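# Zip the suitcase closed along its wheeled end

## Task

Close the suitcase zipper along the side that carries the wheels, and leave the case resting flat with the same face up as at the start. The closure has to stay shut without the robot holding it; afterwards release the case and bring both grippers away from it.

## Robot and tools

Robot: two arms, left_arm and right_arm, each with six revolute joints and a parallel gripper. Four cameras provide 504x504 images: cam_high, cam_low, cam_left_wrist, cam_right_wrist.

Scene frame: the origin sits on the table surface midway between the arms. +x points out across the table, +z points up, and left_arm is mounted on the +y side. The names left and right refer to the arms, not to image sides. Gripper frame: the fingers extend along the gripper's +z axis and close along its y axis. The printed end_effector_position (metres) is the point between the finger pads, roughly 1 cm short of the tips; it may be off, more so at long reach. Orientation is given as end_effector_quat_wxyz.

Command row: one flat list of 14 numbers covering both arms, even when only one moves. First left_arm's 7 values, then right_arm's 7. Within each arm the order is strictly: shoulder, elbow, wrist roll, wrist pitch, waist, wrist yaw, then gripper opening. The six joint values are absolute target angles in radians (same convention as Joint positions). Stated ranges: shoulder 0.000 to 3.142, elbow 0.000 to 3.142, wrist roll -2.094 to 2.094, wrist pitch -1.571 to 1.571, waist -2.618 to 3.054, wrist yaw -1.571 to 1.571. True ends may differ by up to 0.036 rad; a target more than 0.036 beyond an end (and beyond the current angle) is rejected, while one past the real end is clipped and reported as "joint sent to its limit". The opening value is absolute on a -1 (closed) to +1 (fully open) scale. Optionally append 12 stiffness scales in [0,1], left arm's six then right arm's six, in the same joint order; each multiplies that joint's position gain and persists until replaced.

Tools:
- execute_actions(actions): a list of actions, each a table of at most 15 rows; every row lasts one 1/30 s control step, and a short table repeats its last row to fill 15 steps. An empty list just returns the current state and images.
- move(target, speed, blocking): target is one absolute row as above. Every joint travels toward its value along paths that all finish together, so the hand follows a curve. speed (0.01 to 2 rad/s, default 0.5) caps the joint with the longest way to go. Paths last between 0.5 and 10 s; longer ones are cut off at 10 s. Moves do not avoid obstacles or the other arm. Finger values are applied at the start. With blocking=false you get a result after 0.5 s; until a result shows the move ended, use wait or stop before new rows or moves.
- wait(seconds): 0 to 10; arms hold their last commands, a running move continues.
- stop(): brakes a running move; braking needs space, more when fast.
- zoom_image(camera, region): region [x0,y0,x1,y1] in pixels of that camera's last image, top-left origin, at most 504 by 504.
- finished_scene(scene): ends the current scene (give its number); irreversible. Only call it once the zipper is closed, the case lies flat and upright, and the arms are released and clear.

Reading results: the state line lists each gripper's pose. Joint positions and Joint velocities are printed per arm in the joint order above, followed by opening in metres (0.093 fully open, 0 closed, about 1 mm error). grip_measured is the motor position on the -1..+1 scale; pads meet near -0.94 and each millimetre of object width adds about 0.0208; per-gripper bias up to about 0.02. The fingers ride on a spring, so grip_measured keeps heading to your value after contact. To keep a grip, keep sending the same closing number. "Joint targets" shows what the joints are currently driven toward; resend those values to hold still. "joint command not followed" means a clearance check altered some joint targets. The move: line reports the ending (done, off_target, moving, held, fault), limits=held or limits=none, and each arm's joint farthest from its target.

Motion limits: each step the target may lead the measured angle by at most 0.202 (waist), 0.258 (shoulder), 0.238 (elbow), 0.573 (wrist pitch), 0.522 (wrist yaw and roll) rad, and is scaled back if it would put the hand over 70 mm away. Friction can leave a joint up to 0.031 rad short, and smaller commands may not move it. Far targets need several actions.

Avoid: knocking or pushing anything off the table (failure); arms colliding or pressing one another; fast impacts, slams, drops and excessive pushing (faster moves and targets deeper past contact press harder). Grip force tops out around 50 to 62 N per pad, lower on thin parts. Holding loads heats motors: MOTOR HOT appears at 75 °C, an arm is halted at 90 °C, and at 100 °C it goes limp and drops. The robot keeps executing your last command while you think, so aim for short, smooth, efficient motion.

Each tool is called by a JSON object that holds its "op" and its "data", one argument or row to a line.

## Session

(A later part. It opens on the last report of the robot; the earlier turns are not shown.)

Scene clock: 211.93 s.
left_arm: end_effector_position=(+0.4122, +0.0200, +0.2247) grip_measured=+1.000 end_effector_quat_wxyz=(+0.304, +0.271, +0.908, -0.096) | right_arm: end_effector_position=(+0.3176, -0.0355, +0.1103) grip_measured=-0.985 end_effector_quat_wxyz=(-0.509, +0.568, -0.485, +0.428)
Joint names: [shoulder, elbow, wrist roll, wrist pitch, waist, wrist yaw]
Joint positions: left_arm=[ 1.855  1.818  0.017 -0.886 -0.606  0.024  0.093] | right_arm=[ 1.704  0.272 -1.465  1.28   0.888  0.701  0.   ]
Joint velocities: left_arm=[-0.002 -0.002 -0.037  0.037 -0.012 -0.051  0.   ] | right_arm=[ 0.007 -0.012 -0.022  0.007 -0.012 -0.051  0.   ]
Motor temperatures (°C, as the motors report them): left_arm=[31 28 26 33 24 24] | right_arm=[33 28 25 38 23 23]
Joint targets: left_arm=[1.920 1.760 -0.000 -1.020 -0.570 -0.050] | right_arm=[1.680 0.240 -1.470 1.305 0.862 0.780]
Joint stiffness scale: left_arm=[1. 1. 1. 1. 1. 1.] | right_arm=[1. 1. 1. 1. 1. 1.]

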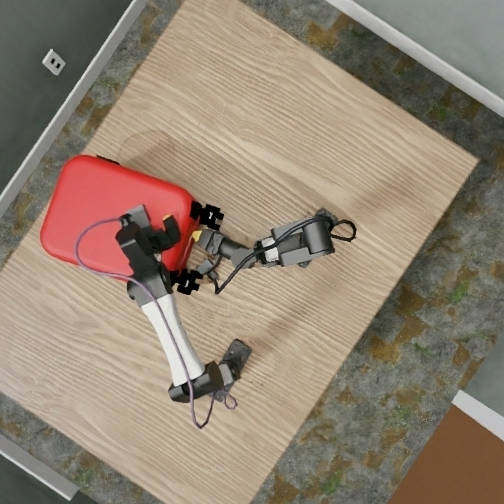

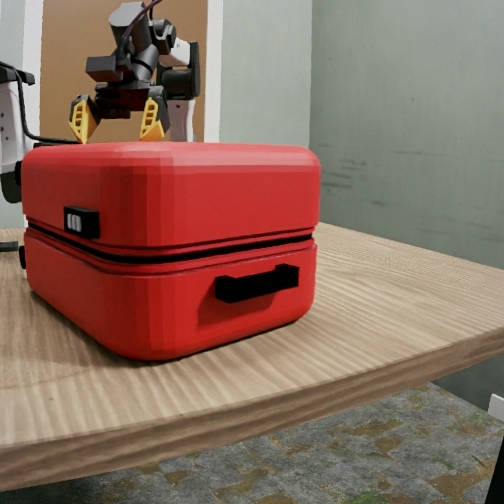

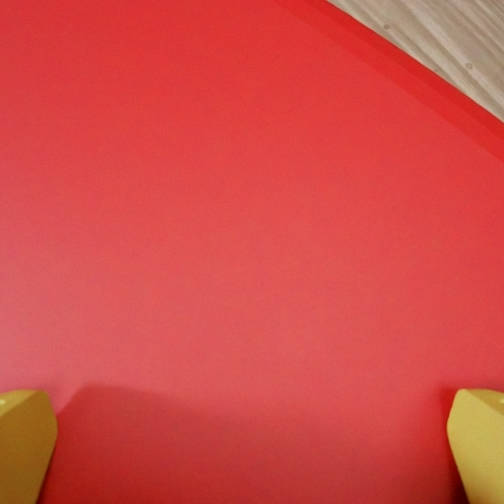

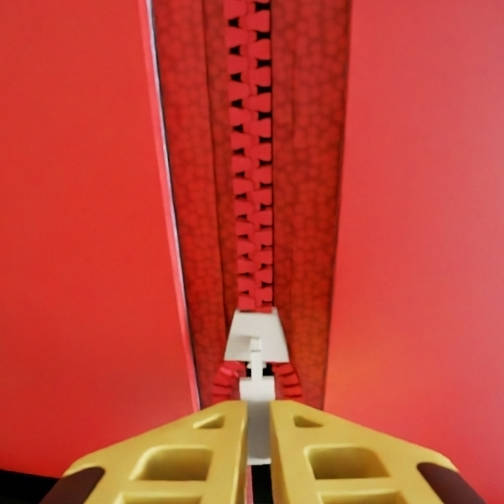

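{"op": "execute_actions", "data": {
  "actions": [
    [[1.94,1.745,0,-1.05,-0.57,-0.05,1,1.665,0.235,-1.475,1.30,0.85,0.68,-1]],
    [[1.955,1.73,0,-1.08,-0.57,-0.05,1,1.64,0.205,-1.48,1.30,0.825,0.63,-1]],
    [[1.955,1.73,0,-1.08,-0.57,-0.05,1,1.625,0.19,-1.485,1.30,0.79,0.61,-1]],
    [[1.955,1.73,0,-1.08,-0.57,-0.05,1,1.605,0.175,-1.49,1.30,0.75,0.58,-1]]
  ]
}}

{"op": "zoom_image", "data": {
  "camera": "cam_high",
  "region": [30, 140, 270, 310]
}}

Scene clock: 216.93 s.
left_arm: end_effector_position=(+0.4097, +0.0141, +0.2245) grip_measured=+1.000 end_effector_quat_wxyz=(+0.303, +0.281, +0.904, -0.107) | right_arm: end_effector_position=(+0.3198, -0.0492, +0.1103) grip_measured=-0.985 end_effector_quat_wxyz=(-0.525, +0.593, -0.463, +0.399)
Joint names: [shoulder, elbow, wrist roll, wrist pitch, waist, wrist yaw]
Joint positions: left_arm=[ 1.855  1.814  0.027 -0.877 -0.61   0.051  0.093] | right_arm=[ 1.632  0.209 -1.485  1.272  0.777  0.499  0.   ]
Joint velocities: left_arm=[-0.022 -0.002 -0.066 -0.037 -0.032 -0.037  0.   ] | right_arm=[ 0.002 -0.022 -0.022 -0.022 -0.007  0.022  0.   ]
Motor temperatures (°C, as the motors report them): left_arm=[31 27 26 33 24 24] | right_arm=[33 28 25 39 23 23]
Joint targets: left_arm=[1.930 1.751 0.007 -1.029 -0.580 -0.025] | right_arm=[1.605 0.175 -1.490 1.300 0.750 0.580]
Joint stiffness scale: left_arm=[1. 1. 1. 1. 1. 1.] | right_arm=[1. 1. 1. 1. 1. 1.]

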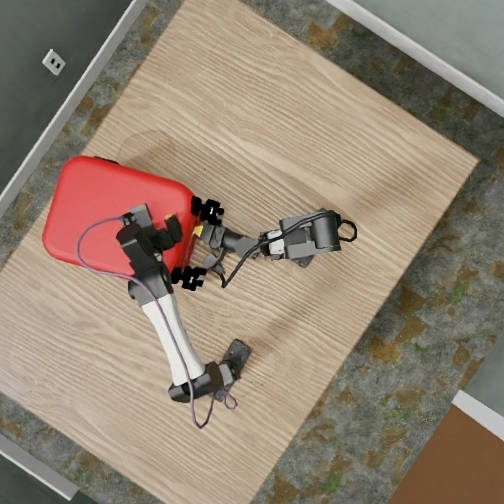

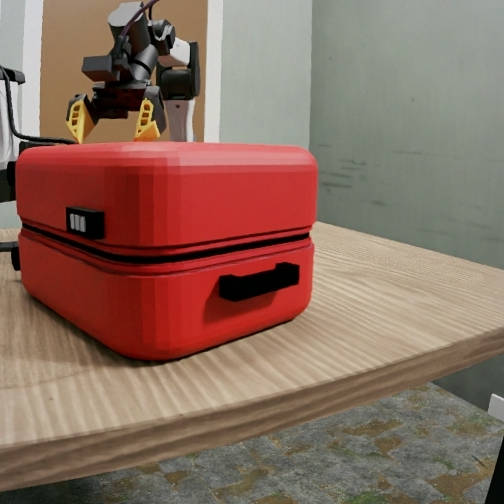

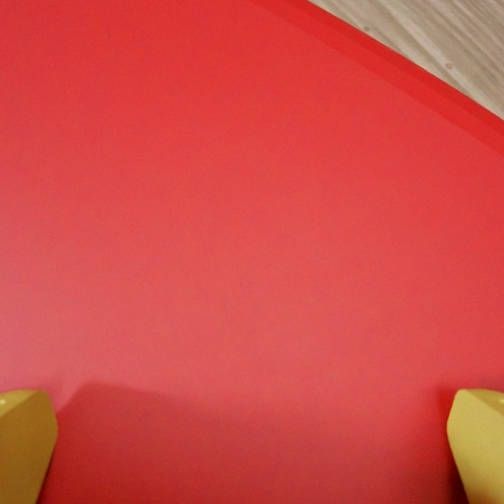

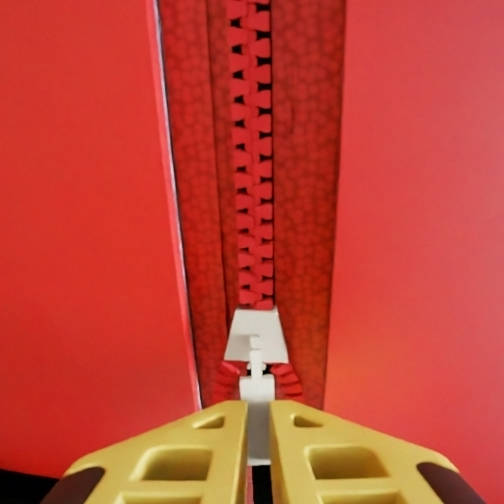

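Region (30, 140, 270, 310) of cam_high's 504x504 image, scaled by 2.100, with more detail than that image has; it fills the top 357 rows of this view, and the rest is white.

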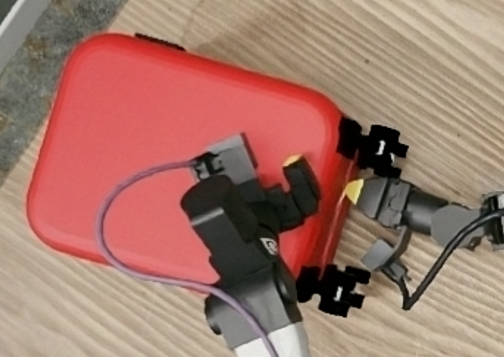

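{"op": "zoom_image", "data": {
  "camera": "cam_low",
  "region": [0, 130, 150, 310]
}}

{"op": "zoom_image", "data": {
  "camera": "cam_high",
  "region": [160, 180, 260, 280]
}}

Region (0, 130, 150, 310) of cam_low's 504x504 image, scaled by 2.800, with more detail than that image has.

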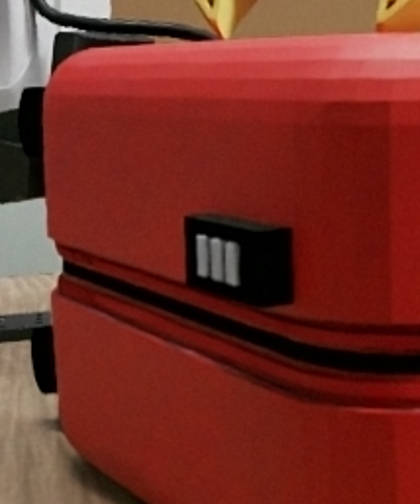

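Region (160, 180, 260, 280) of cam_high's 504x504 image, scaled by 5.040, with more detail than that image has.

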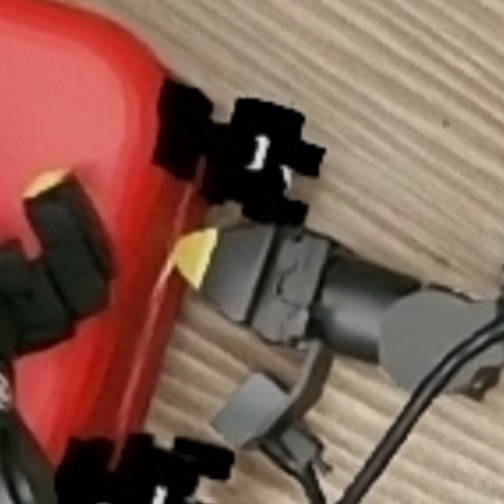

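{"op": "move", "data": {
  "target": [1.93,1.75,0,-1.03,-0.58,-0.025,1,1.79,0.165,-1.532,1.54,0.808,0.54,-1],
  "speed": 0.15
}}

{"op": "zoom_image", "data": {
  "camera": "cam_high",
  "region": [160, 180, 260, 280]
}}

Scene clock: 221.50 s.
left_arm: end_effector_position=(+0.4096, +0.0139, +0.2246) grip_measured=+1.000 end_effector_quat_wxyz=(+0.305, +0.281, +0.904, -0.106) | right_arm: end_effector_position=(+0.3190, -0.0479, +0.1095) grip_measured=-0.985 end_effector_quat_wxyz=(+0.541, -0.575, +0.450, -0.418)
Joint names: [shoulder, elbow, wrist roll, wrist pitch, waist, wrist yaw]
Joint positions: left_arm=[ 1.852  1.81   0.028 -0.872 -0.611  0.048  0.093] | right_arm=[ 1.778  0.194 -1.526  1.51   0.793  0.527  0.   ]
Joint velocities: left_arm=[-0.002 -0.012 -0.022 -0.081  0.007  0.022  0.   ] | right_arm=[-0.007  0.007  0.022 -0.066  0.017 -0.007  0.   ]
Motor temperatures (°C, as the motors report them): left_arm=[31 27 26 33 24 24] | right_arm=[33 27 25 40 23 23]
Joint targets: left_arm=[1.929 1.751 0.000 -1.029 -0.580 -0.024] | right_arm=[1.790 0.165 -1.532 1.540 0.808 0.540]
Joint stiffness scale: left_arm=[1. 1. 1. 1. 1. 1.] | right_arm=[1. 1. 1. 1. 1. 1.]
move: off_target (left_arm, right_arm); limits=none; left_arm: farthest joint: the wrist pitch, 0.158 radians from its target (0.153 radians at the start); right_arm: farthest joint: the wrist pitch, 0.030 radians from its target (0.268 radians at the start)

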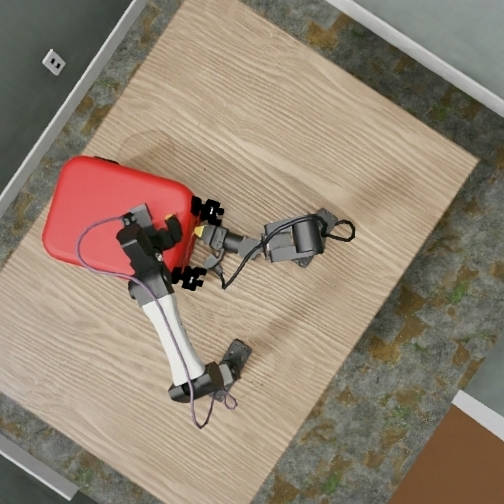

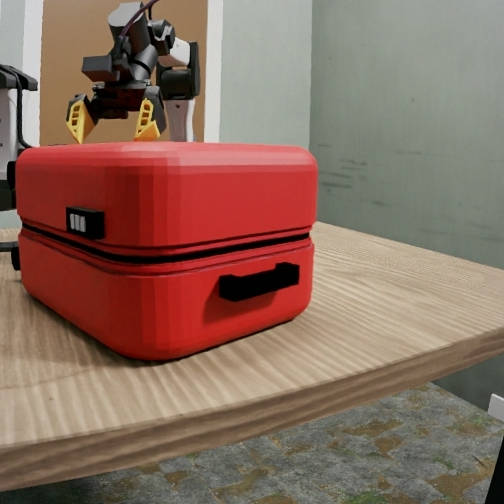

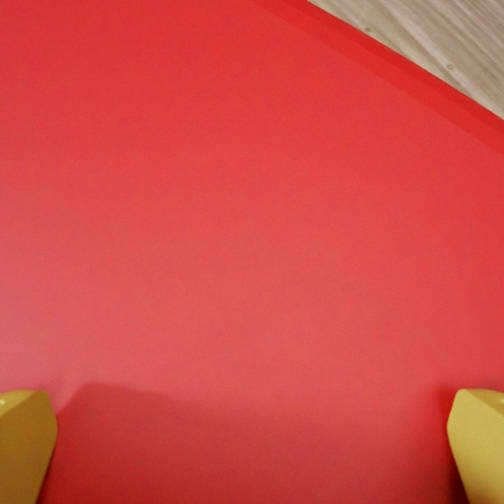

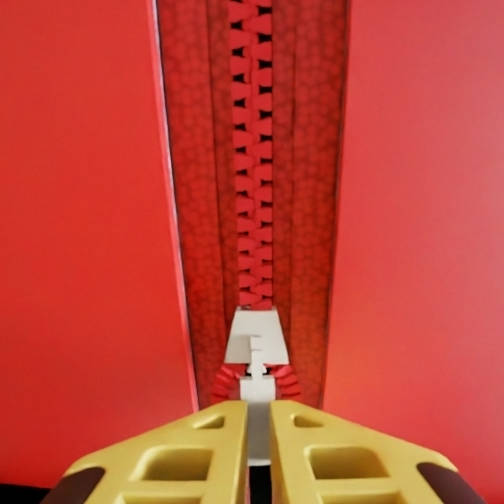

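Region (160, 180, 260, 280) of cam_high's 504x504 image, scaled by 5.040, with more detail than that image has.

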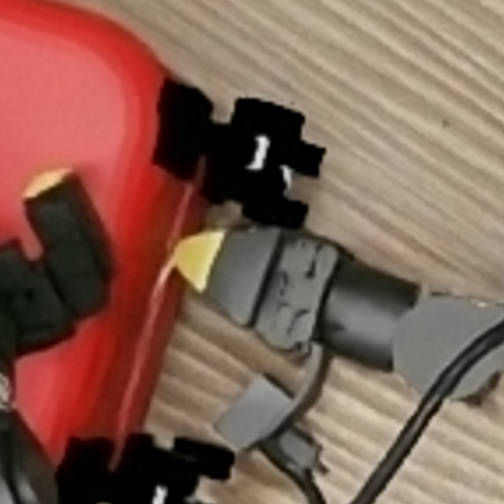

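{"op": "execute_actions", "data": {
  "actions": [
    [[1.93,1.75,0,-1.03,-0.58,-0.025,1,1.76,0.155,-1.53,1.53,0.815,0.53,-0.88]],
    [[1.93,1.75,0,-1.03,-0.58,-0.025,1,1.74,0.14,-1.53,1.53,0.82,0.525,-0.88]],
    [[1.93,1.75,0,-1.03,-0.58,-0.025,1,1.72,0.12,-1.53,1.53,0.825,0.52,-0.88]]
  ]
}}

{"op": "zoom_image", "data": {
  "camera": "cam_high",
  "region": [160, 180, 260, 280]
}}

Scene clock: 224.47 s.
left_arm: end_effector_position=(+0.4097, +0.0139, +0.2246) grip_measured=+1.000 end_effector_quat_wxyz=(+0.305, +0.281, +0.904, -0.106) | right_arm: end_effector_position=(+0.3052, -0.0454, +0.1111) grip_measured=-0.876 end_effector_quat_wxyz=(+0.551, -0.584, +0.437, -0.405)
Joint names: [shoulder, elbow, wrist roll, wrist pitch, waist, wrist yaw]
Joint positions: left_arm=[ 1.852  1.81   0.028 -0.872 -0.611  0.047  0.093] | right_arm=[ 1.741  0.148 -1.527  1.519  0.817  0.505  0.003]
Joint velocities: left_arm=[-0.002 -0.007 -0.022 -0.022  0.012  0.081  0.   ] | right_arm=[-0.012 -0.012 -0.022 -0.037  0.007 -0.007 -0.   ]
Motor temperatures (°C, as the motors report them): left_arm=[31 27 26 33 24 24] | right_arm=[33 27 25 40 23 23]
Joint targets: left_arm=[1.929 1.750 0.000 -1.029 -0.580 -0.024] | right_arm=[1.720 0.120 -1.530 1.530 0.825 0.520]
Joint stiffness scale: left_arm=[1. 1. 1. 1. 1. 1.] | right_arm=[1. 1. 1. 1. 1. 1.]

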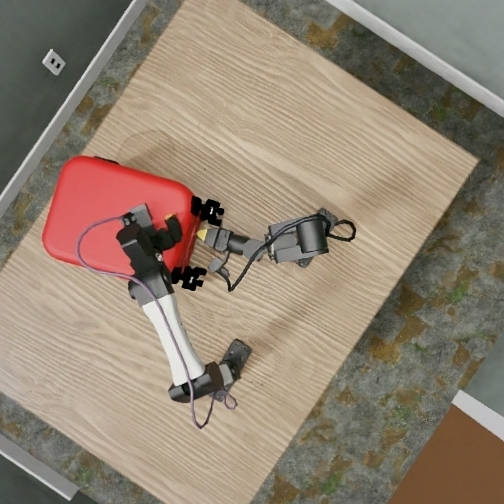

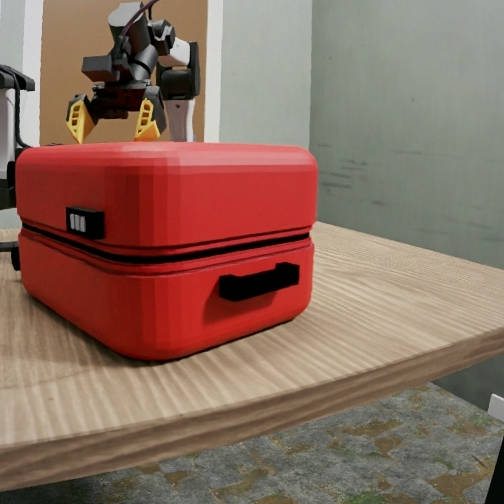

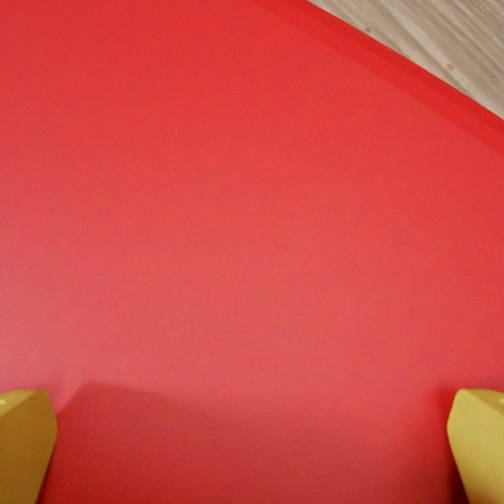

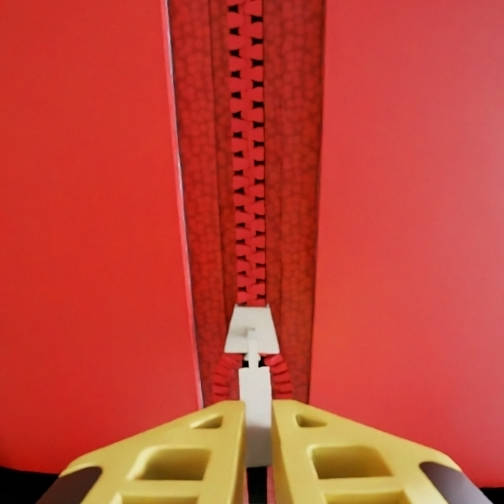

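Region (160, 180, 260, 280) of cam_high's 504x504 image, scaled by 5.040, with more detail than that image has.

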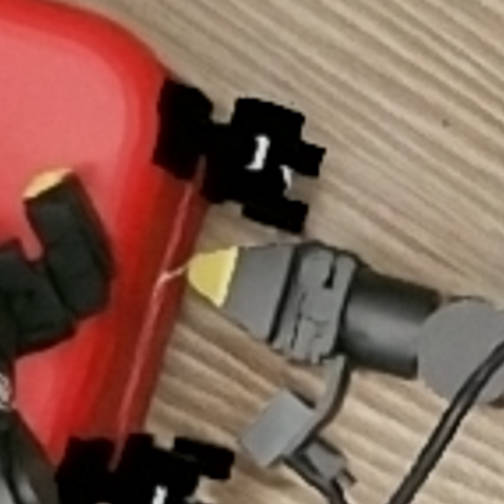

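{"op": "execute_actions", "data": {
  "actions": [
    [[1.93,1.75,0,-1.03,-0.58,-0.025,1,1.72,0.12,-1.53,1.525,0.80,0.53,-1]],
    [[1.93,1.75,0,-1.03,-0.58,-0.025,1,1.71,0.11,-1.53,1.525,0.765,0.52,-1]],
    [[1.93,1.75,0,-1.03,-0.58,-0.025,1,1.70,0.10,-1.53,1.525,0.735,0.49,-1]],
    [[1.93,1.75,0,-1.03,-0.58,-0.025,1,1.685,0.09,-1.535,1.525,0.70,0.46,-1]],
    [[1.93,1.75,0,-1.03,-0.58,-0.025,1,1.672,0.08,-1.535,1.525,0.672,0.43,-1]]
  ]
}}

{"op": "zoom_image", "data": {
  "camera": "cam_high",
  "region": [160, 170, 260, 270]
}}

Scene clock: 227.40 s.
left_arm: end_effector_position=(+0.4097, +0.0139, +0.2246) grip_measured=+1.000 end_effector_quat_wxyz=(+0.305, +0.281, +0.904, -0.106) | right_arm: end_effector_position=(+0.3152, -0.0842, +0.1133) grip_measured=-0.995 end_effector_quat_wxyz=(+0.537, -0.568, +0.458, -0.423)
Joint names: [shoulder, elbow, wrist roll, wrist pitch, waist, wrist yaw]
Joint positions: left_arm=[ 1.852  1.81   0.028 -0.872 -0.611  0.047  0.093] | right_arm=[ 1.689  0.097 -1.528  1.52   0.682  0.44   0.   ]
Joint velocities: left_arm=[-0.012  0.012  0.066 -0.081  0.007 -0.051  0.   ] | right_arm=[ 0.002  0.002 -0.037  0.051 -0.002  0.022  0.   ]
Motor temperatures (°C, as the motors report them): left_arm=[31 27 26 33 24 25] | right_arm=[33 27 25 41 23 23]
Joint targets: left_arm=[1.929 1.750 0.000 -1.029 -0.580 -0.024] | right_arm=[1.672 0.080 -1.535 1.525 0.672 0.430]
Joint stiffness scale: left_arm=[1. 1. 1. 1. 1. 1.] | right_arm=[1. 1. 1. 1. 1. 1.]

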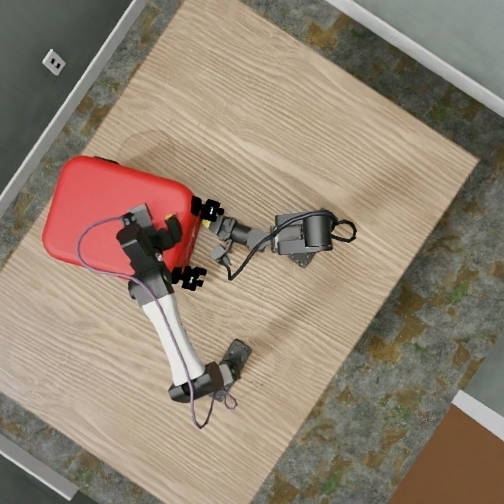

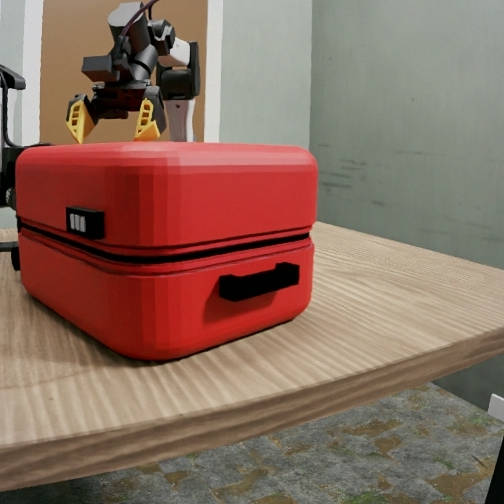

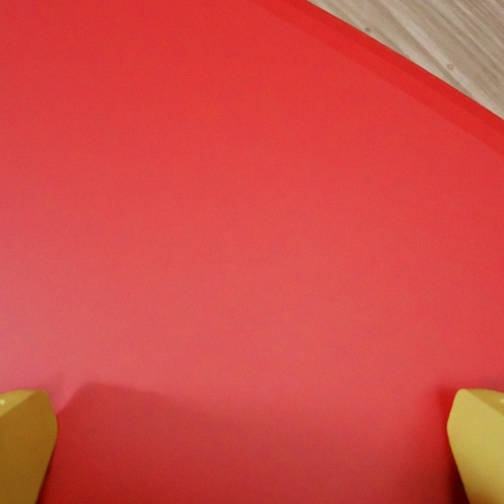

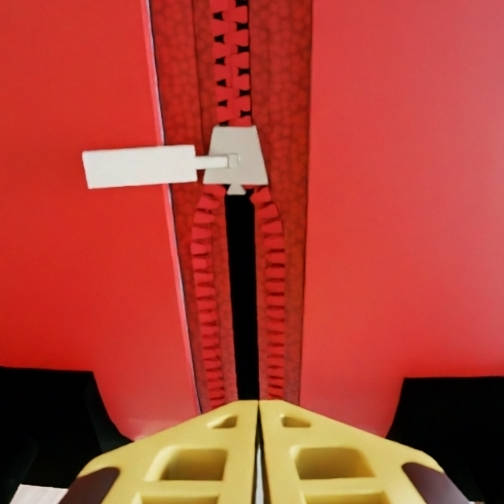

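Region (160, 170, 260, 270) of cam_high's 504x504 image, scaled by 5.040, with more detail than that image has.

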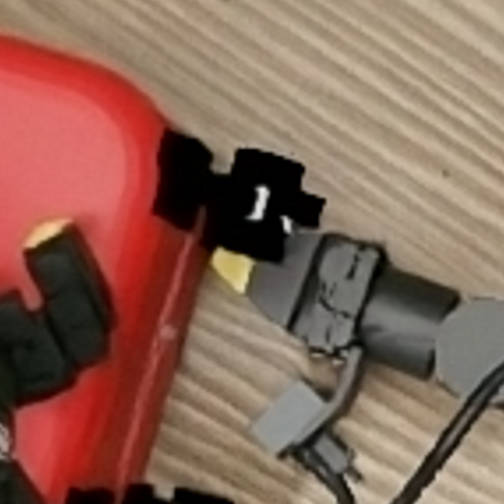

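{"op": "move", "data": {
  "target": [1.93,1.75,0,-1.03,-0.58,-0.025,1,1.715,0.17,0.12,1.336,0.921,0.59,-0.7],
  "speed": 0.8
}}

Scene clock: 233.27 s.
left_arm: end_effector_position=(+0.4098, +0.0138, +0.2245) grip_measured=+1.000 end_effector_quat_wxyz=(+0.305, +0.282, +0.904, -0.105) | right_arm: end_effector_position=(+0.2887, -0.0334, +0.0888) grip_measured=-0.701 end_effector_quat_wxyz=(+0.638, -0.115, +0.755, +0.098)
Joint names: [shoulder, elbow, wrist roll, wrist pitch, waist, wrist yaw]
Joint positions: left_arm=[ 1.852  1.809  0.028 -0.871 -0.613  0.044  0.093] | right_arm=[1.699 0.152 0.114 1.345 0.91  0.581 0.012]
Joint velocities: left_arm=[ 0.012 -0.007 -0.037  0.051 -0.027 -0.022  0.   ] | right_arm=[-0.002 -0.012 -0.007  0.051  0.007  0.051  0.   ]
Motor temperatures (°C, as the motors report them): left_arm=[31 27 26 33 24 25] | right_arm=[33 27 25 41 23 23]
Joint targets: left_arm=[1.929 1.750 0.000 -1.029 -0.580 -0.024] | right_arm=[1.715 0.170 0.120 1.336 0.921 0.590]
Joint stiffness scale: left_arm=[1. 1. 1. 1. 1. 1.] | right_arm=[1. 1. 1. 1. 1. 1.]
move: off_target (left_arm); limits=none; left_arm: farthest joint: the wrist pitch, 0.159 radians from its target (0.158 radians at the start); right_arm: farthest joint: the elbow, 0.018 radians from its target (0.073 radians at the start)

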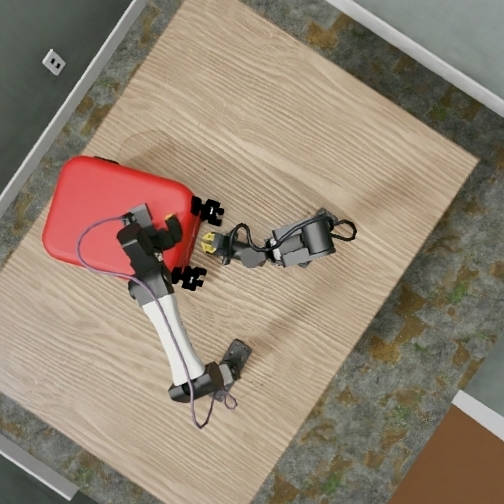

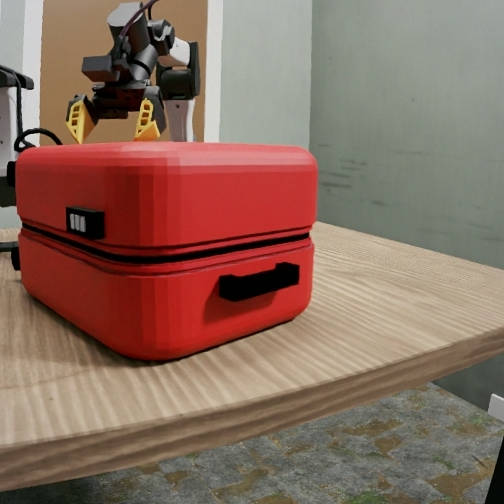

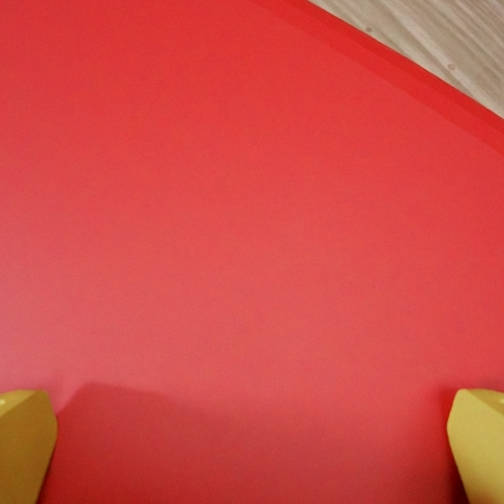

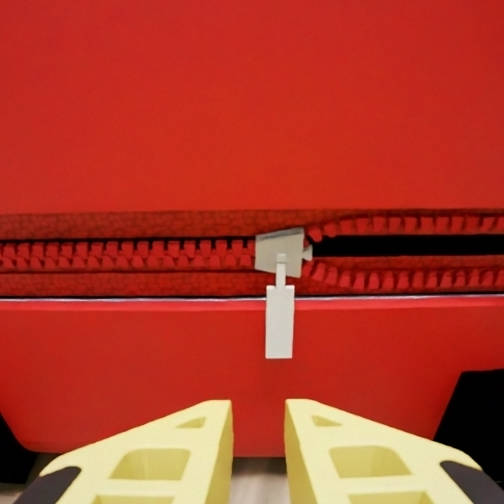

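{"op": "move", "data": {
  "target": [1.93,1.75,0,-1.03,-0.58,-0.025,1,1.746,0.218,0.095,1.32,0.836,0.51,-0.4],
  "speed": 0.08
}}

Scene clock: 236.07 s.
left_arm: end_effector_position=(+0.4096, +0.0137, +0.2249) grip_measured=+1.000 end_effector_quat_wxyz=(+0.306, +0.282, +0.903, -0.104) | right_arm: end_effector_position=(+0.3062, -0.0326, +0.0879) grip_measured=-0.401 end_effector_quat_wxyz=(+0.636, -0.116, +0.757, +0.097)
Joint names: [shoulder, elbow, wrist roll, wrist pitch, waist, wrist yaw]
Joint positions: left_arm=[ 1.851  1.808  0.029 -0.87  -0.614  0.042  0.093] | right_arm=[1.73  0.2   0.101 1.329 0.847 0.52  0.026]
Joint velocities: left_arm=[-0.012  0.002  0.066 -0.051 -0.007  0.051  0.   ] | right_arm=[ 0.017 -0.007 -0.051  0.022 -0.007  0.037 -0.001]
Motor temperatures (°C, as the motors report them): left_arm=[32 27 26 33 24 25] | right_arm=[32 27 25 41 23 23]
Joint targets: left_arm=[1.929 1.751 0.000 -1.028 -0.581 -0.024] | right_arm=[1.746 0.218 0.095 1.320 0.836 0.510]
Joint stiffness scale: left_arm=[1. 1. 1. 1. 1. 1.] | right_arm=[1. 1. 1. 1. 1. 1.]
move: off_target (left_arm); limits=none; left_arm: farthest joint: the wrist pitch, 0.160 radians from its target (0.159 radians at the start); right_arm: farthest joint: the elbow, 0.018 radians from its target (0.066 radians at the start)

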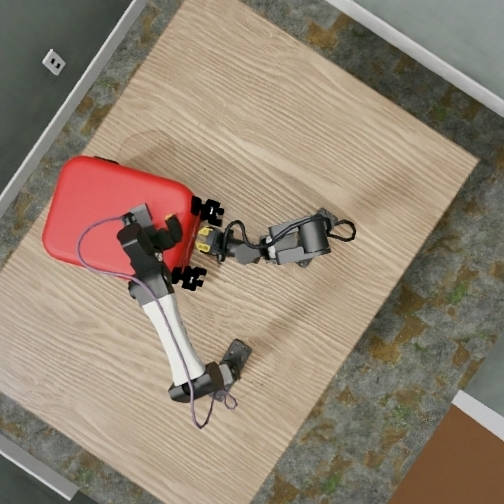

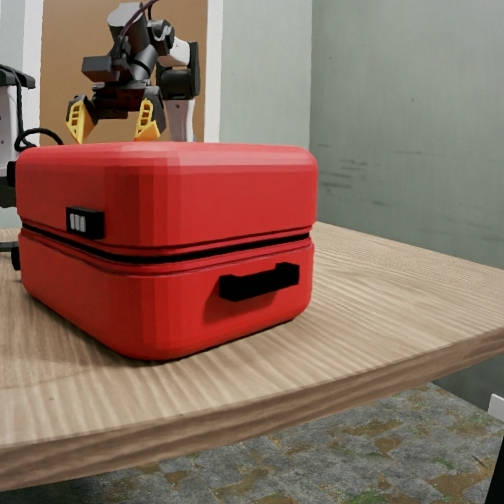

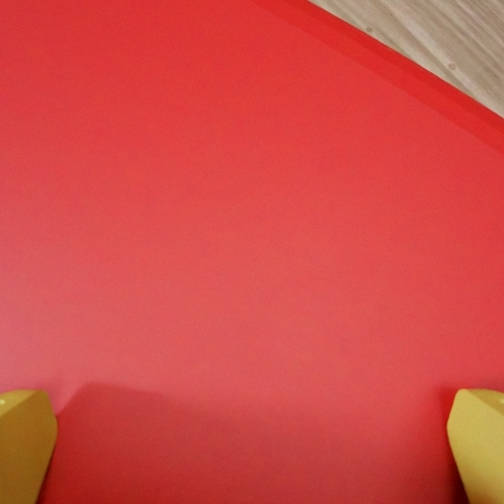

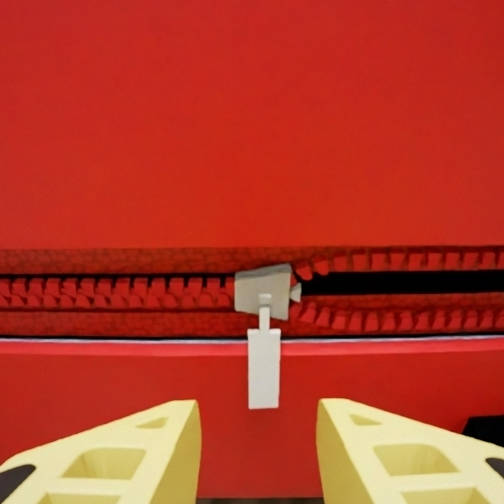

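{"op": "execute_actions", "data": {
  "actions": [
    [[1.93,1.75,0,-1.03,-0.58,-0.025,1,1.749,0.231,0.095,1.31,0.828,0.505,-0.5]],
    [[1.93,1.75,0,-1.03,-0.58,-0.025,1,1.752,0.244,0.095,1.30,0.821,0.50,-0.55]]
  ]
}}

Scene clock: 241.53 s.
left_arm: end_effector_position=(+0.4096, +0.0137, +0.2249) grip_measured=+1.000 end_effector_quat_wxyz=(+0.306, +0.282, +0.903, -0.104) | right_arm: end_effector_position=(+0.3132, -0.0307, +0.0892) grip_measured=-0.549 end_effector_quat_wxyz=(+0.636, -0.113, +0.758, +0.096)
Joint names: [shoulder, elbow, wrist roll, wrist pitch, waist, wrist yaw]
Joint positions: left_arm=[ 1.851  1.808  0.029 -0.87  -0.614  0.042  0.093] | right_arm=[1.736 0.227 0.1   1.309 0.831 0.509 0.019]
Joint velocities: left_arm=[ 0.002 -0.032  0.066  0.066 -0.027  0.007  0.   ] | right_arm=[ 0.027  0.007  0.022 -0.066  0.002 -0.066 -0.   ]
Motor temperatures (°C, as the motors report them): left_arm=[31 27 26 32 24 25] | right_arm=[32 28 25 41 23 23]
Joint targets: left_arm=[1.929 1.751 0.000 -1.028 -0.580 -0.024] | right_arm=[1.752 0.244 0.095 1.300 0.821 0.500]
Joint stiffness scale: left_arm=[1. 1. 1. 1. 1. 1.] | right_arm=[1. 1. 1. 1. 1. 1.]

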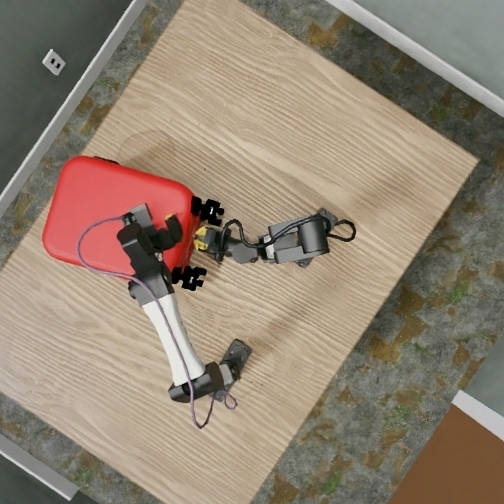

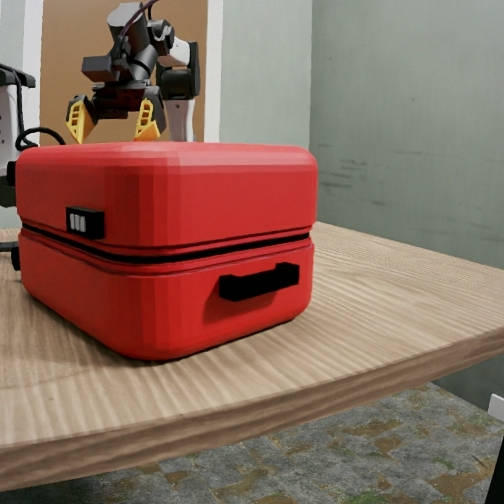

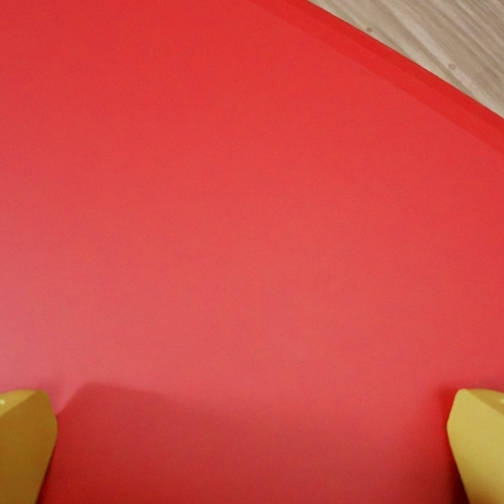

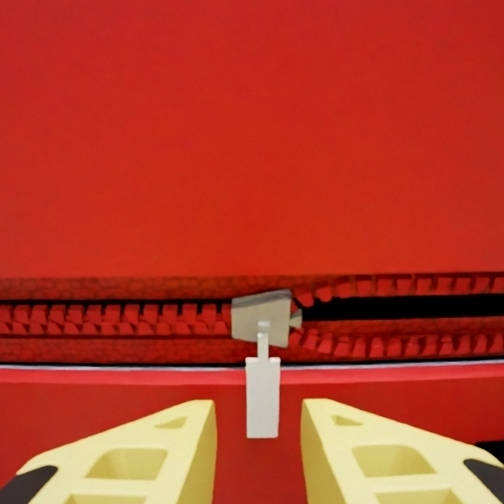

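{"op": "execute_actions", "data": {
  "actions": [
    [[1.93,1.75,0,-1.03,-0.58,-0.025,1,1.755,0.253,0.095,1.293,0.814,0.497,-0.55]],
    [[1.93,1.75,0,-1.03,-0.58,-0.025,1,1.758,0.262,0.095,1.286,0.808,0.494,-0.6]]
  ]
}}

Scene clock: 242.73 s.
left_arm: end_effector_position=(+0.4096, +0.0137, +0.2249) grip_measured=+1.000 end_effector_quat_wxyz=(+0.306, +0.282, +0.903, -0.104) | right_arm: end_effector_position=(+0.3175, -0.0308, +0.0904) grip_measured=-0.598 end_effector_quat_wxyz=(+0.636, -0.110, +0.758, +0.095)
Joint names: [shoulder, elbow, wrist roll, wrist pitch, waist, wrist yaw]
Joint positions: left_arm=[ 1.851  1.808  0.029 -0.87  -0.614  0.042  0.093] | right_arm=[1.736 0.241 0.1   1.296 0.82  0.504 0.016]
Joint velocities: left_arm=[-0.002 -0.017 -0.022 -0.007  0.007  0.022  0.   ] | right_arm=[ 0.017  0.002 -0.037  0.022 -0.012 -0.022 -0.002]
Motor temperatures (°C, as the motors report them): left_arm=[31 27 26 32 24 25] | right_arm=[32 28 25 41 23 23]
Joint targets: left_arm=[1.929 1.751 0.000 -1.028 -0.580 -0.024] | right_arm=[1.758 0.262 0.095 1.286 0.808 0.494]
Joint stiffness scale: left_arm=[1. 1. 1. 1. 1. 1.] | right_arm=[1. 1. 1. 1. 1. 1.]

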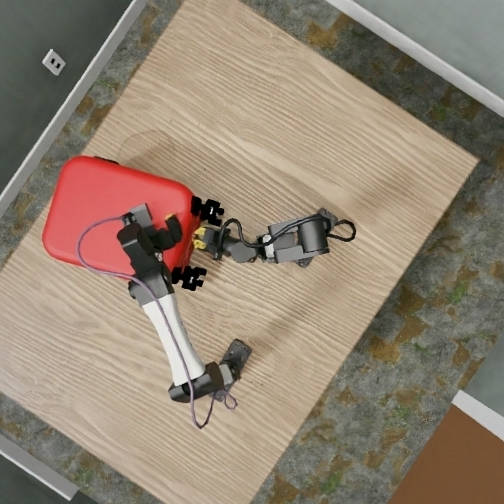

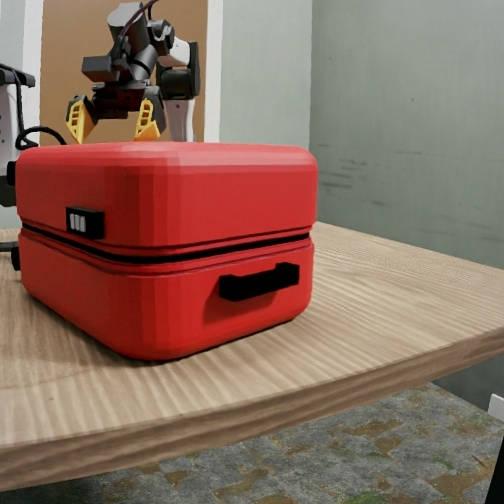

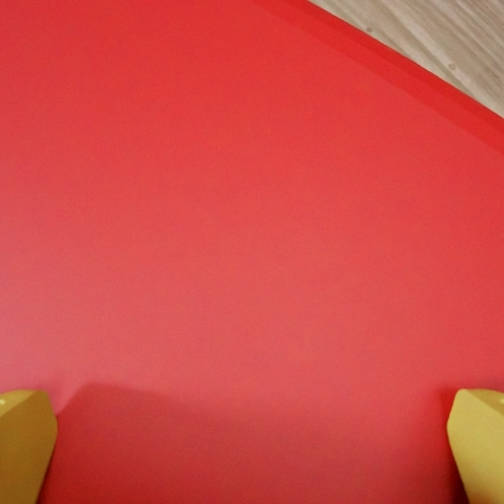

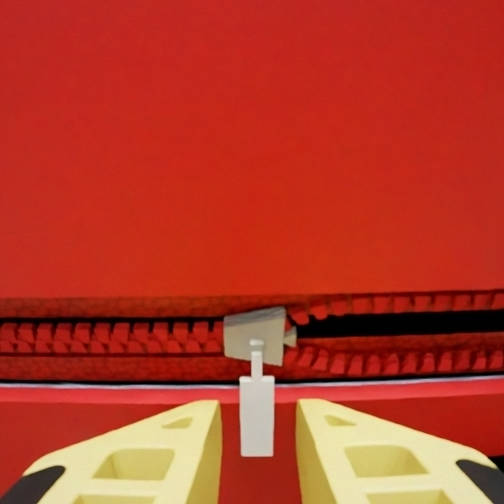

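{"op": "execute_actions", "data": {
  "actions": [
    [[1.93,1.75,0,-1.03,-0.58,-0.025,1,1.76,0.265,0.095,1.286,0.812,0.50,-0.75]],
    [[1.93,1.75,0,-1.03,-0.58,-0.025,1,1.76,0.265,0.095,1.286,0.812,0.50,-1]]
  ]
}}

Scene clock: 243.83 s.
left_arm: end_effector_position=(+0.4096, +0.0137, +0.2249) grip_measured=+1.000 end_effector_quat_wxyz=(+0.306, +0.282, +0.903, -0.104) | right_arm: end_effector_position=(+0.3175, -0.0308, +0.0904) grip_measured=-0.985 end_effector_quat_wxyz=(+0.636, -0.110, +0.758, +0.095)
Joint names: [shoulder, elbow, wrist roll, wrist pitch, waist, wrist yaw]
Joint positions: left_arm=[ 1.851  1.808  0.029 -0.87  -0.614  0.042  0.093] | right_arm=[1.736 0.241 0.1   1.296 0.82  0.504 0.   ]
Joint velocities: left_arm=[-0.022  0.007 -0.022  0.051  0.012 -0.022  0.   ] | right_arm=[-0.012  0.012 -0.022  0.022  0.007 -0.037  0.   ]
Motor temperatures (°C, as the motors report them): left_arm=[31 27 26 32 24 25] | right_arm=[32 28 25 41 23 23]
Joint targets: left_arm=[1.929 1.751 0.000 -1.028 -0.580 -0.024] | right_arm=[1.760 0.265 0.095 1.286 0.812 0.500]
Joint stiffness scale: left_arm=[1. 1. 1. 1. 1. 1.] | right_arm=[1. 1. 1. 1. 1. 1.]

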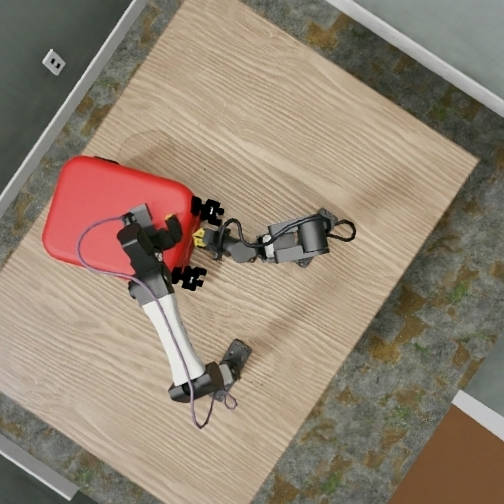

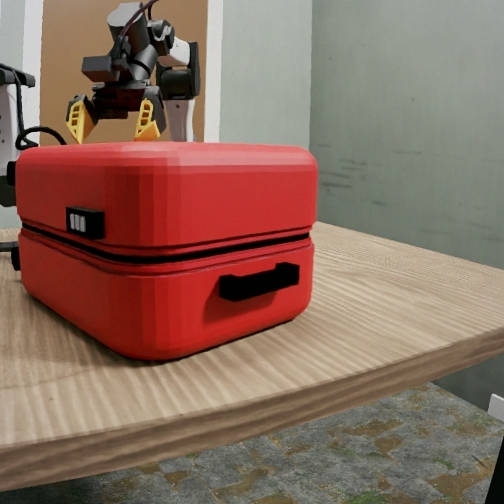

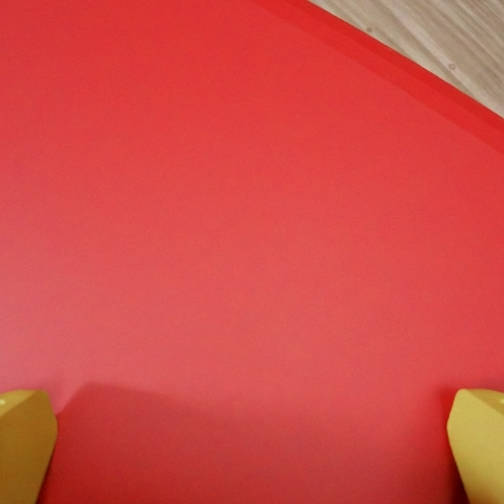

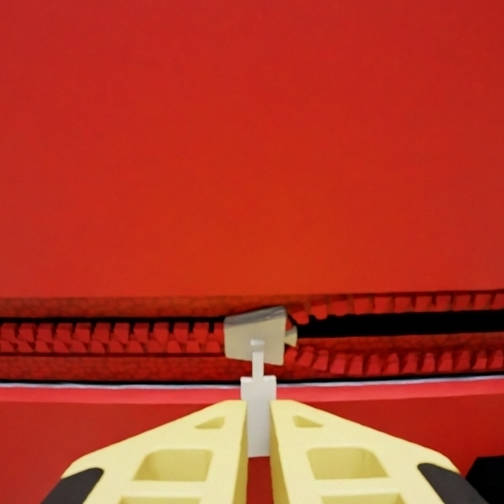

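{"op": "execute_actions", "data": {
  "actions": [
    [[1.93,1.75,0,-1.03,-0.58,-0.025,1,1.715,0.215,0.095,1.29,0.83,0.51,-0.89]],
    [[1.93,1.75,0,-1.03,-0.58,-0.025,1,1.69,0.20,0.095,1.28,0.84,0.515,-0.89]],
    [[1.93,1.75,0,-1.03,-0.58,-0.025,1,1.665,0.19,0.095,1.265,0.844,0.515,-0.89]],
    [[1.93,1.75,0,-1.03,-0.58,-0.025,1,1.64,0.18,0.095,1.248,0.847,0.515,-0.89]]
  ]
}}

Scene clock: 246.80 s.
left_arm: end_effector_position=(+0.4098, +0.0137, +0.2243) grip_measured=+1.000 end_effector_quat_wxyz=(+0.306, +0.282, +0.903, -0.104) | right_arm: end_effector_position=(+0.3065, -0.0340, +0.0947) grip_measured=-0.885 end_effector_quat_wxyz=(+0.633, -0.119, +0.759, +0.098)
Joint names: [shoulder, elbow, wrist roll, wrist pitch, waist, wrist yaw]
Joint positions: left_arm=[ 1.852  1.808  0.029 -0.87  -0.614  0.042  0.093] | right_arm=[1.659 0.202 0.099 1.251 0.836 0.502 0.003]
Joint velocities: left_arm=[ 0.002  0.002 -0.037  0.007 -0.012 -0.022  0.   ] | right_arm=[-0.022  0.017  0.037 -0.037  0.017 -0.051  0.001]
Motor temperatures (°C, as the motors report them): left_arm=[31 27 26 32 24 25] | right_arm=[32 28 25 41 23 23]
Joint targets: left_arm=[1.929 1.750 0.000 -1.029 -0.580 -0.025] | right_arm=[1.640 0.180 0.095 1.248 0.847 0.515]
Joint stiffness scale: left_arm=[1. 1. 1. 1. 1. 1.] | right_arm=[1. 1. 1. 1. 1. 1.]

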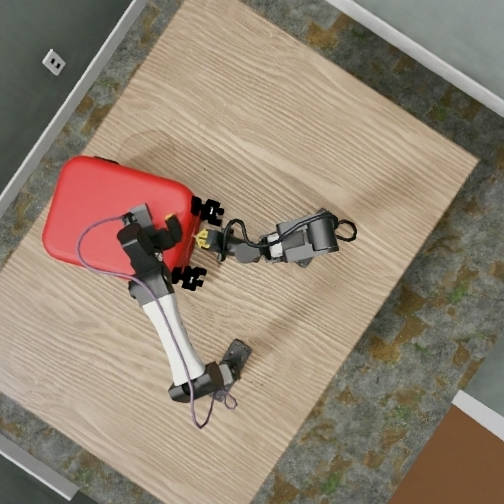

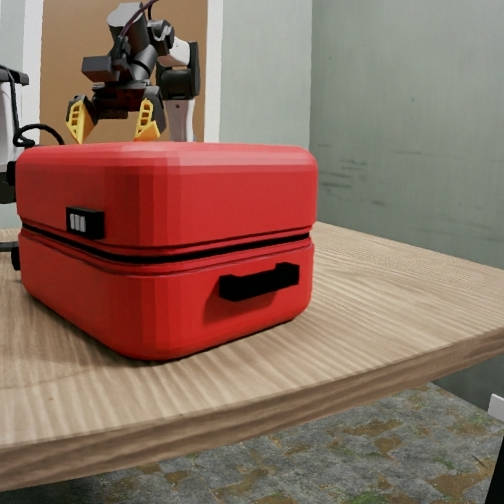

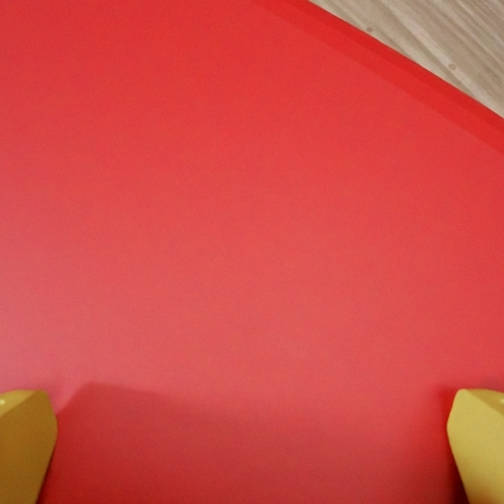

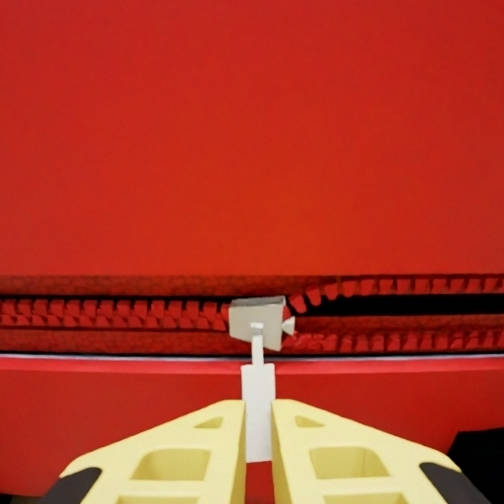

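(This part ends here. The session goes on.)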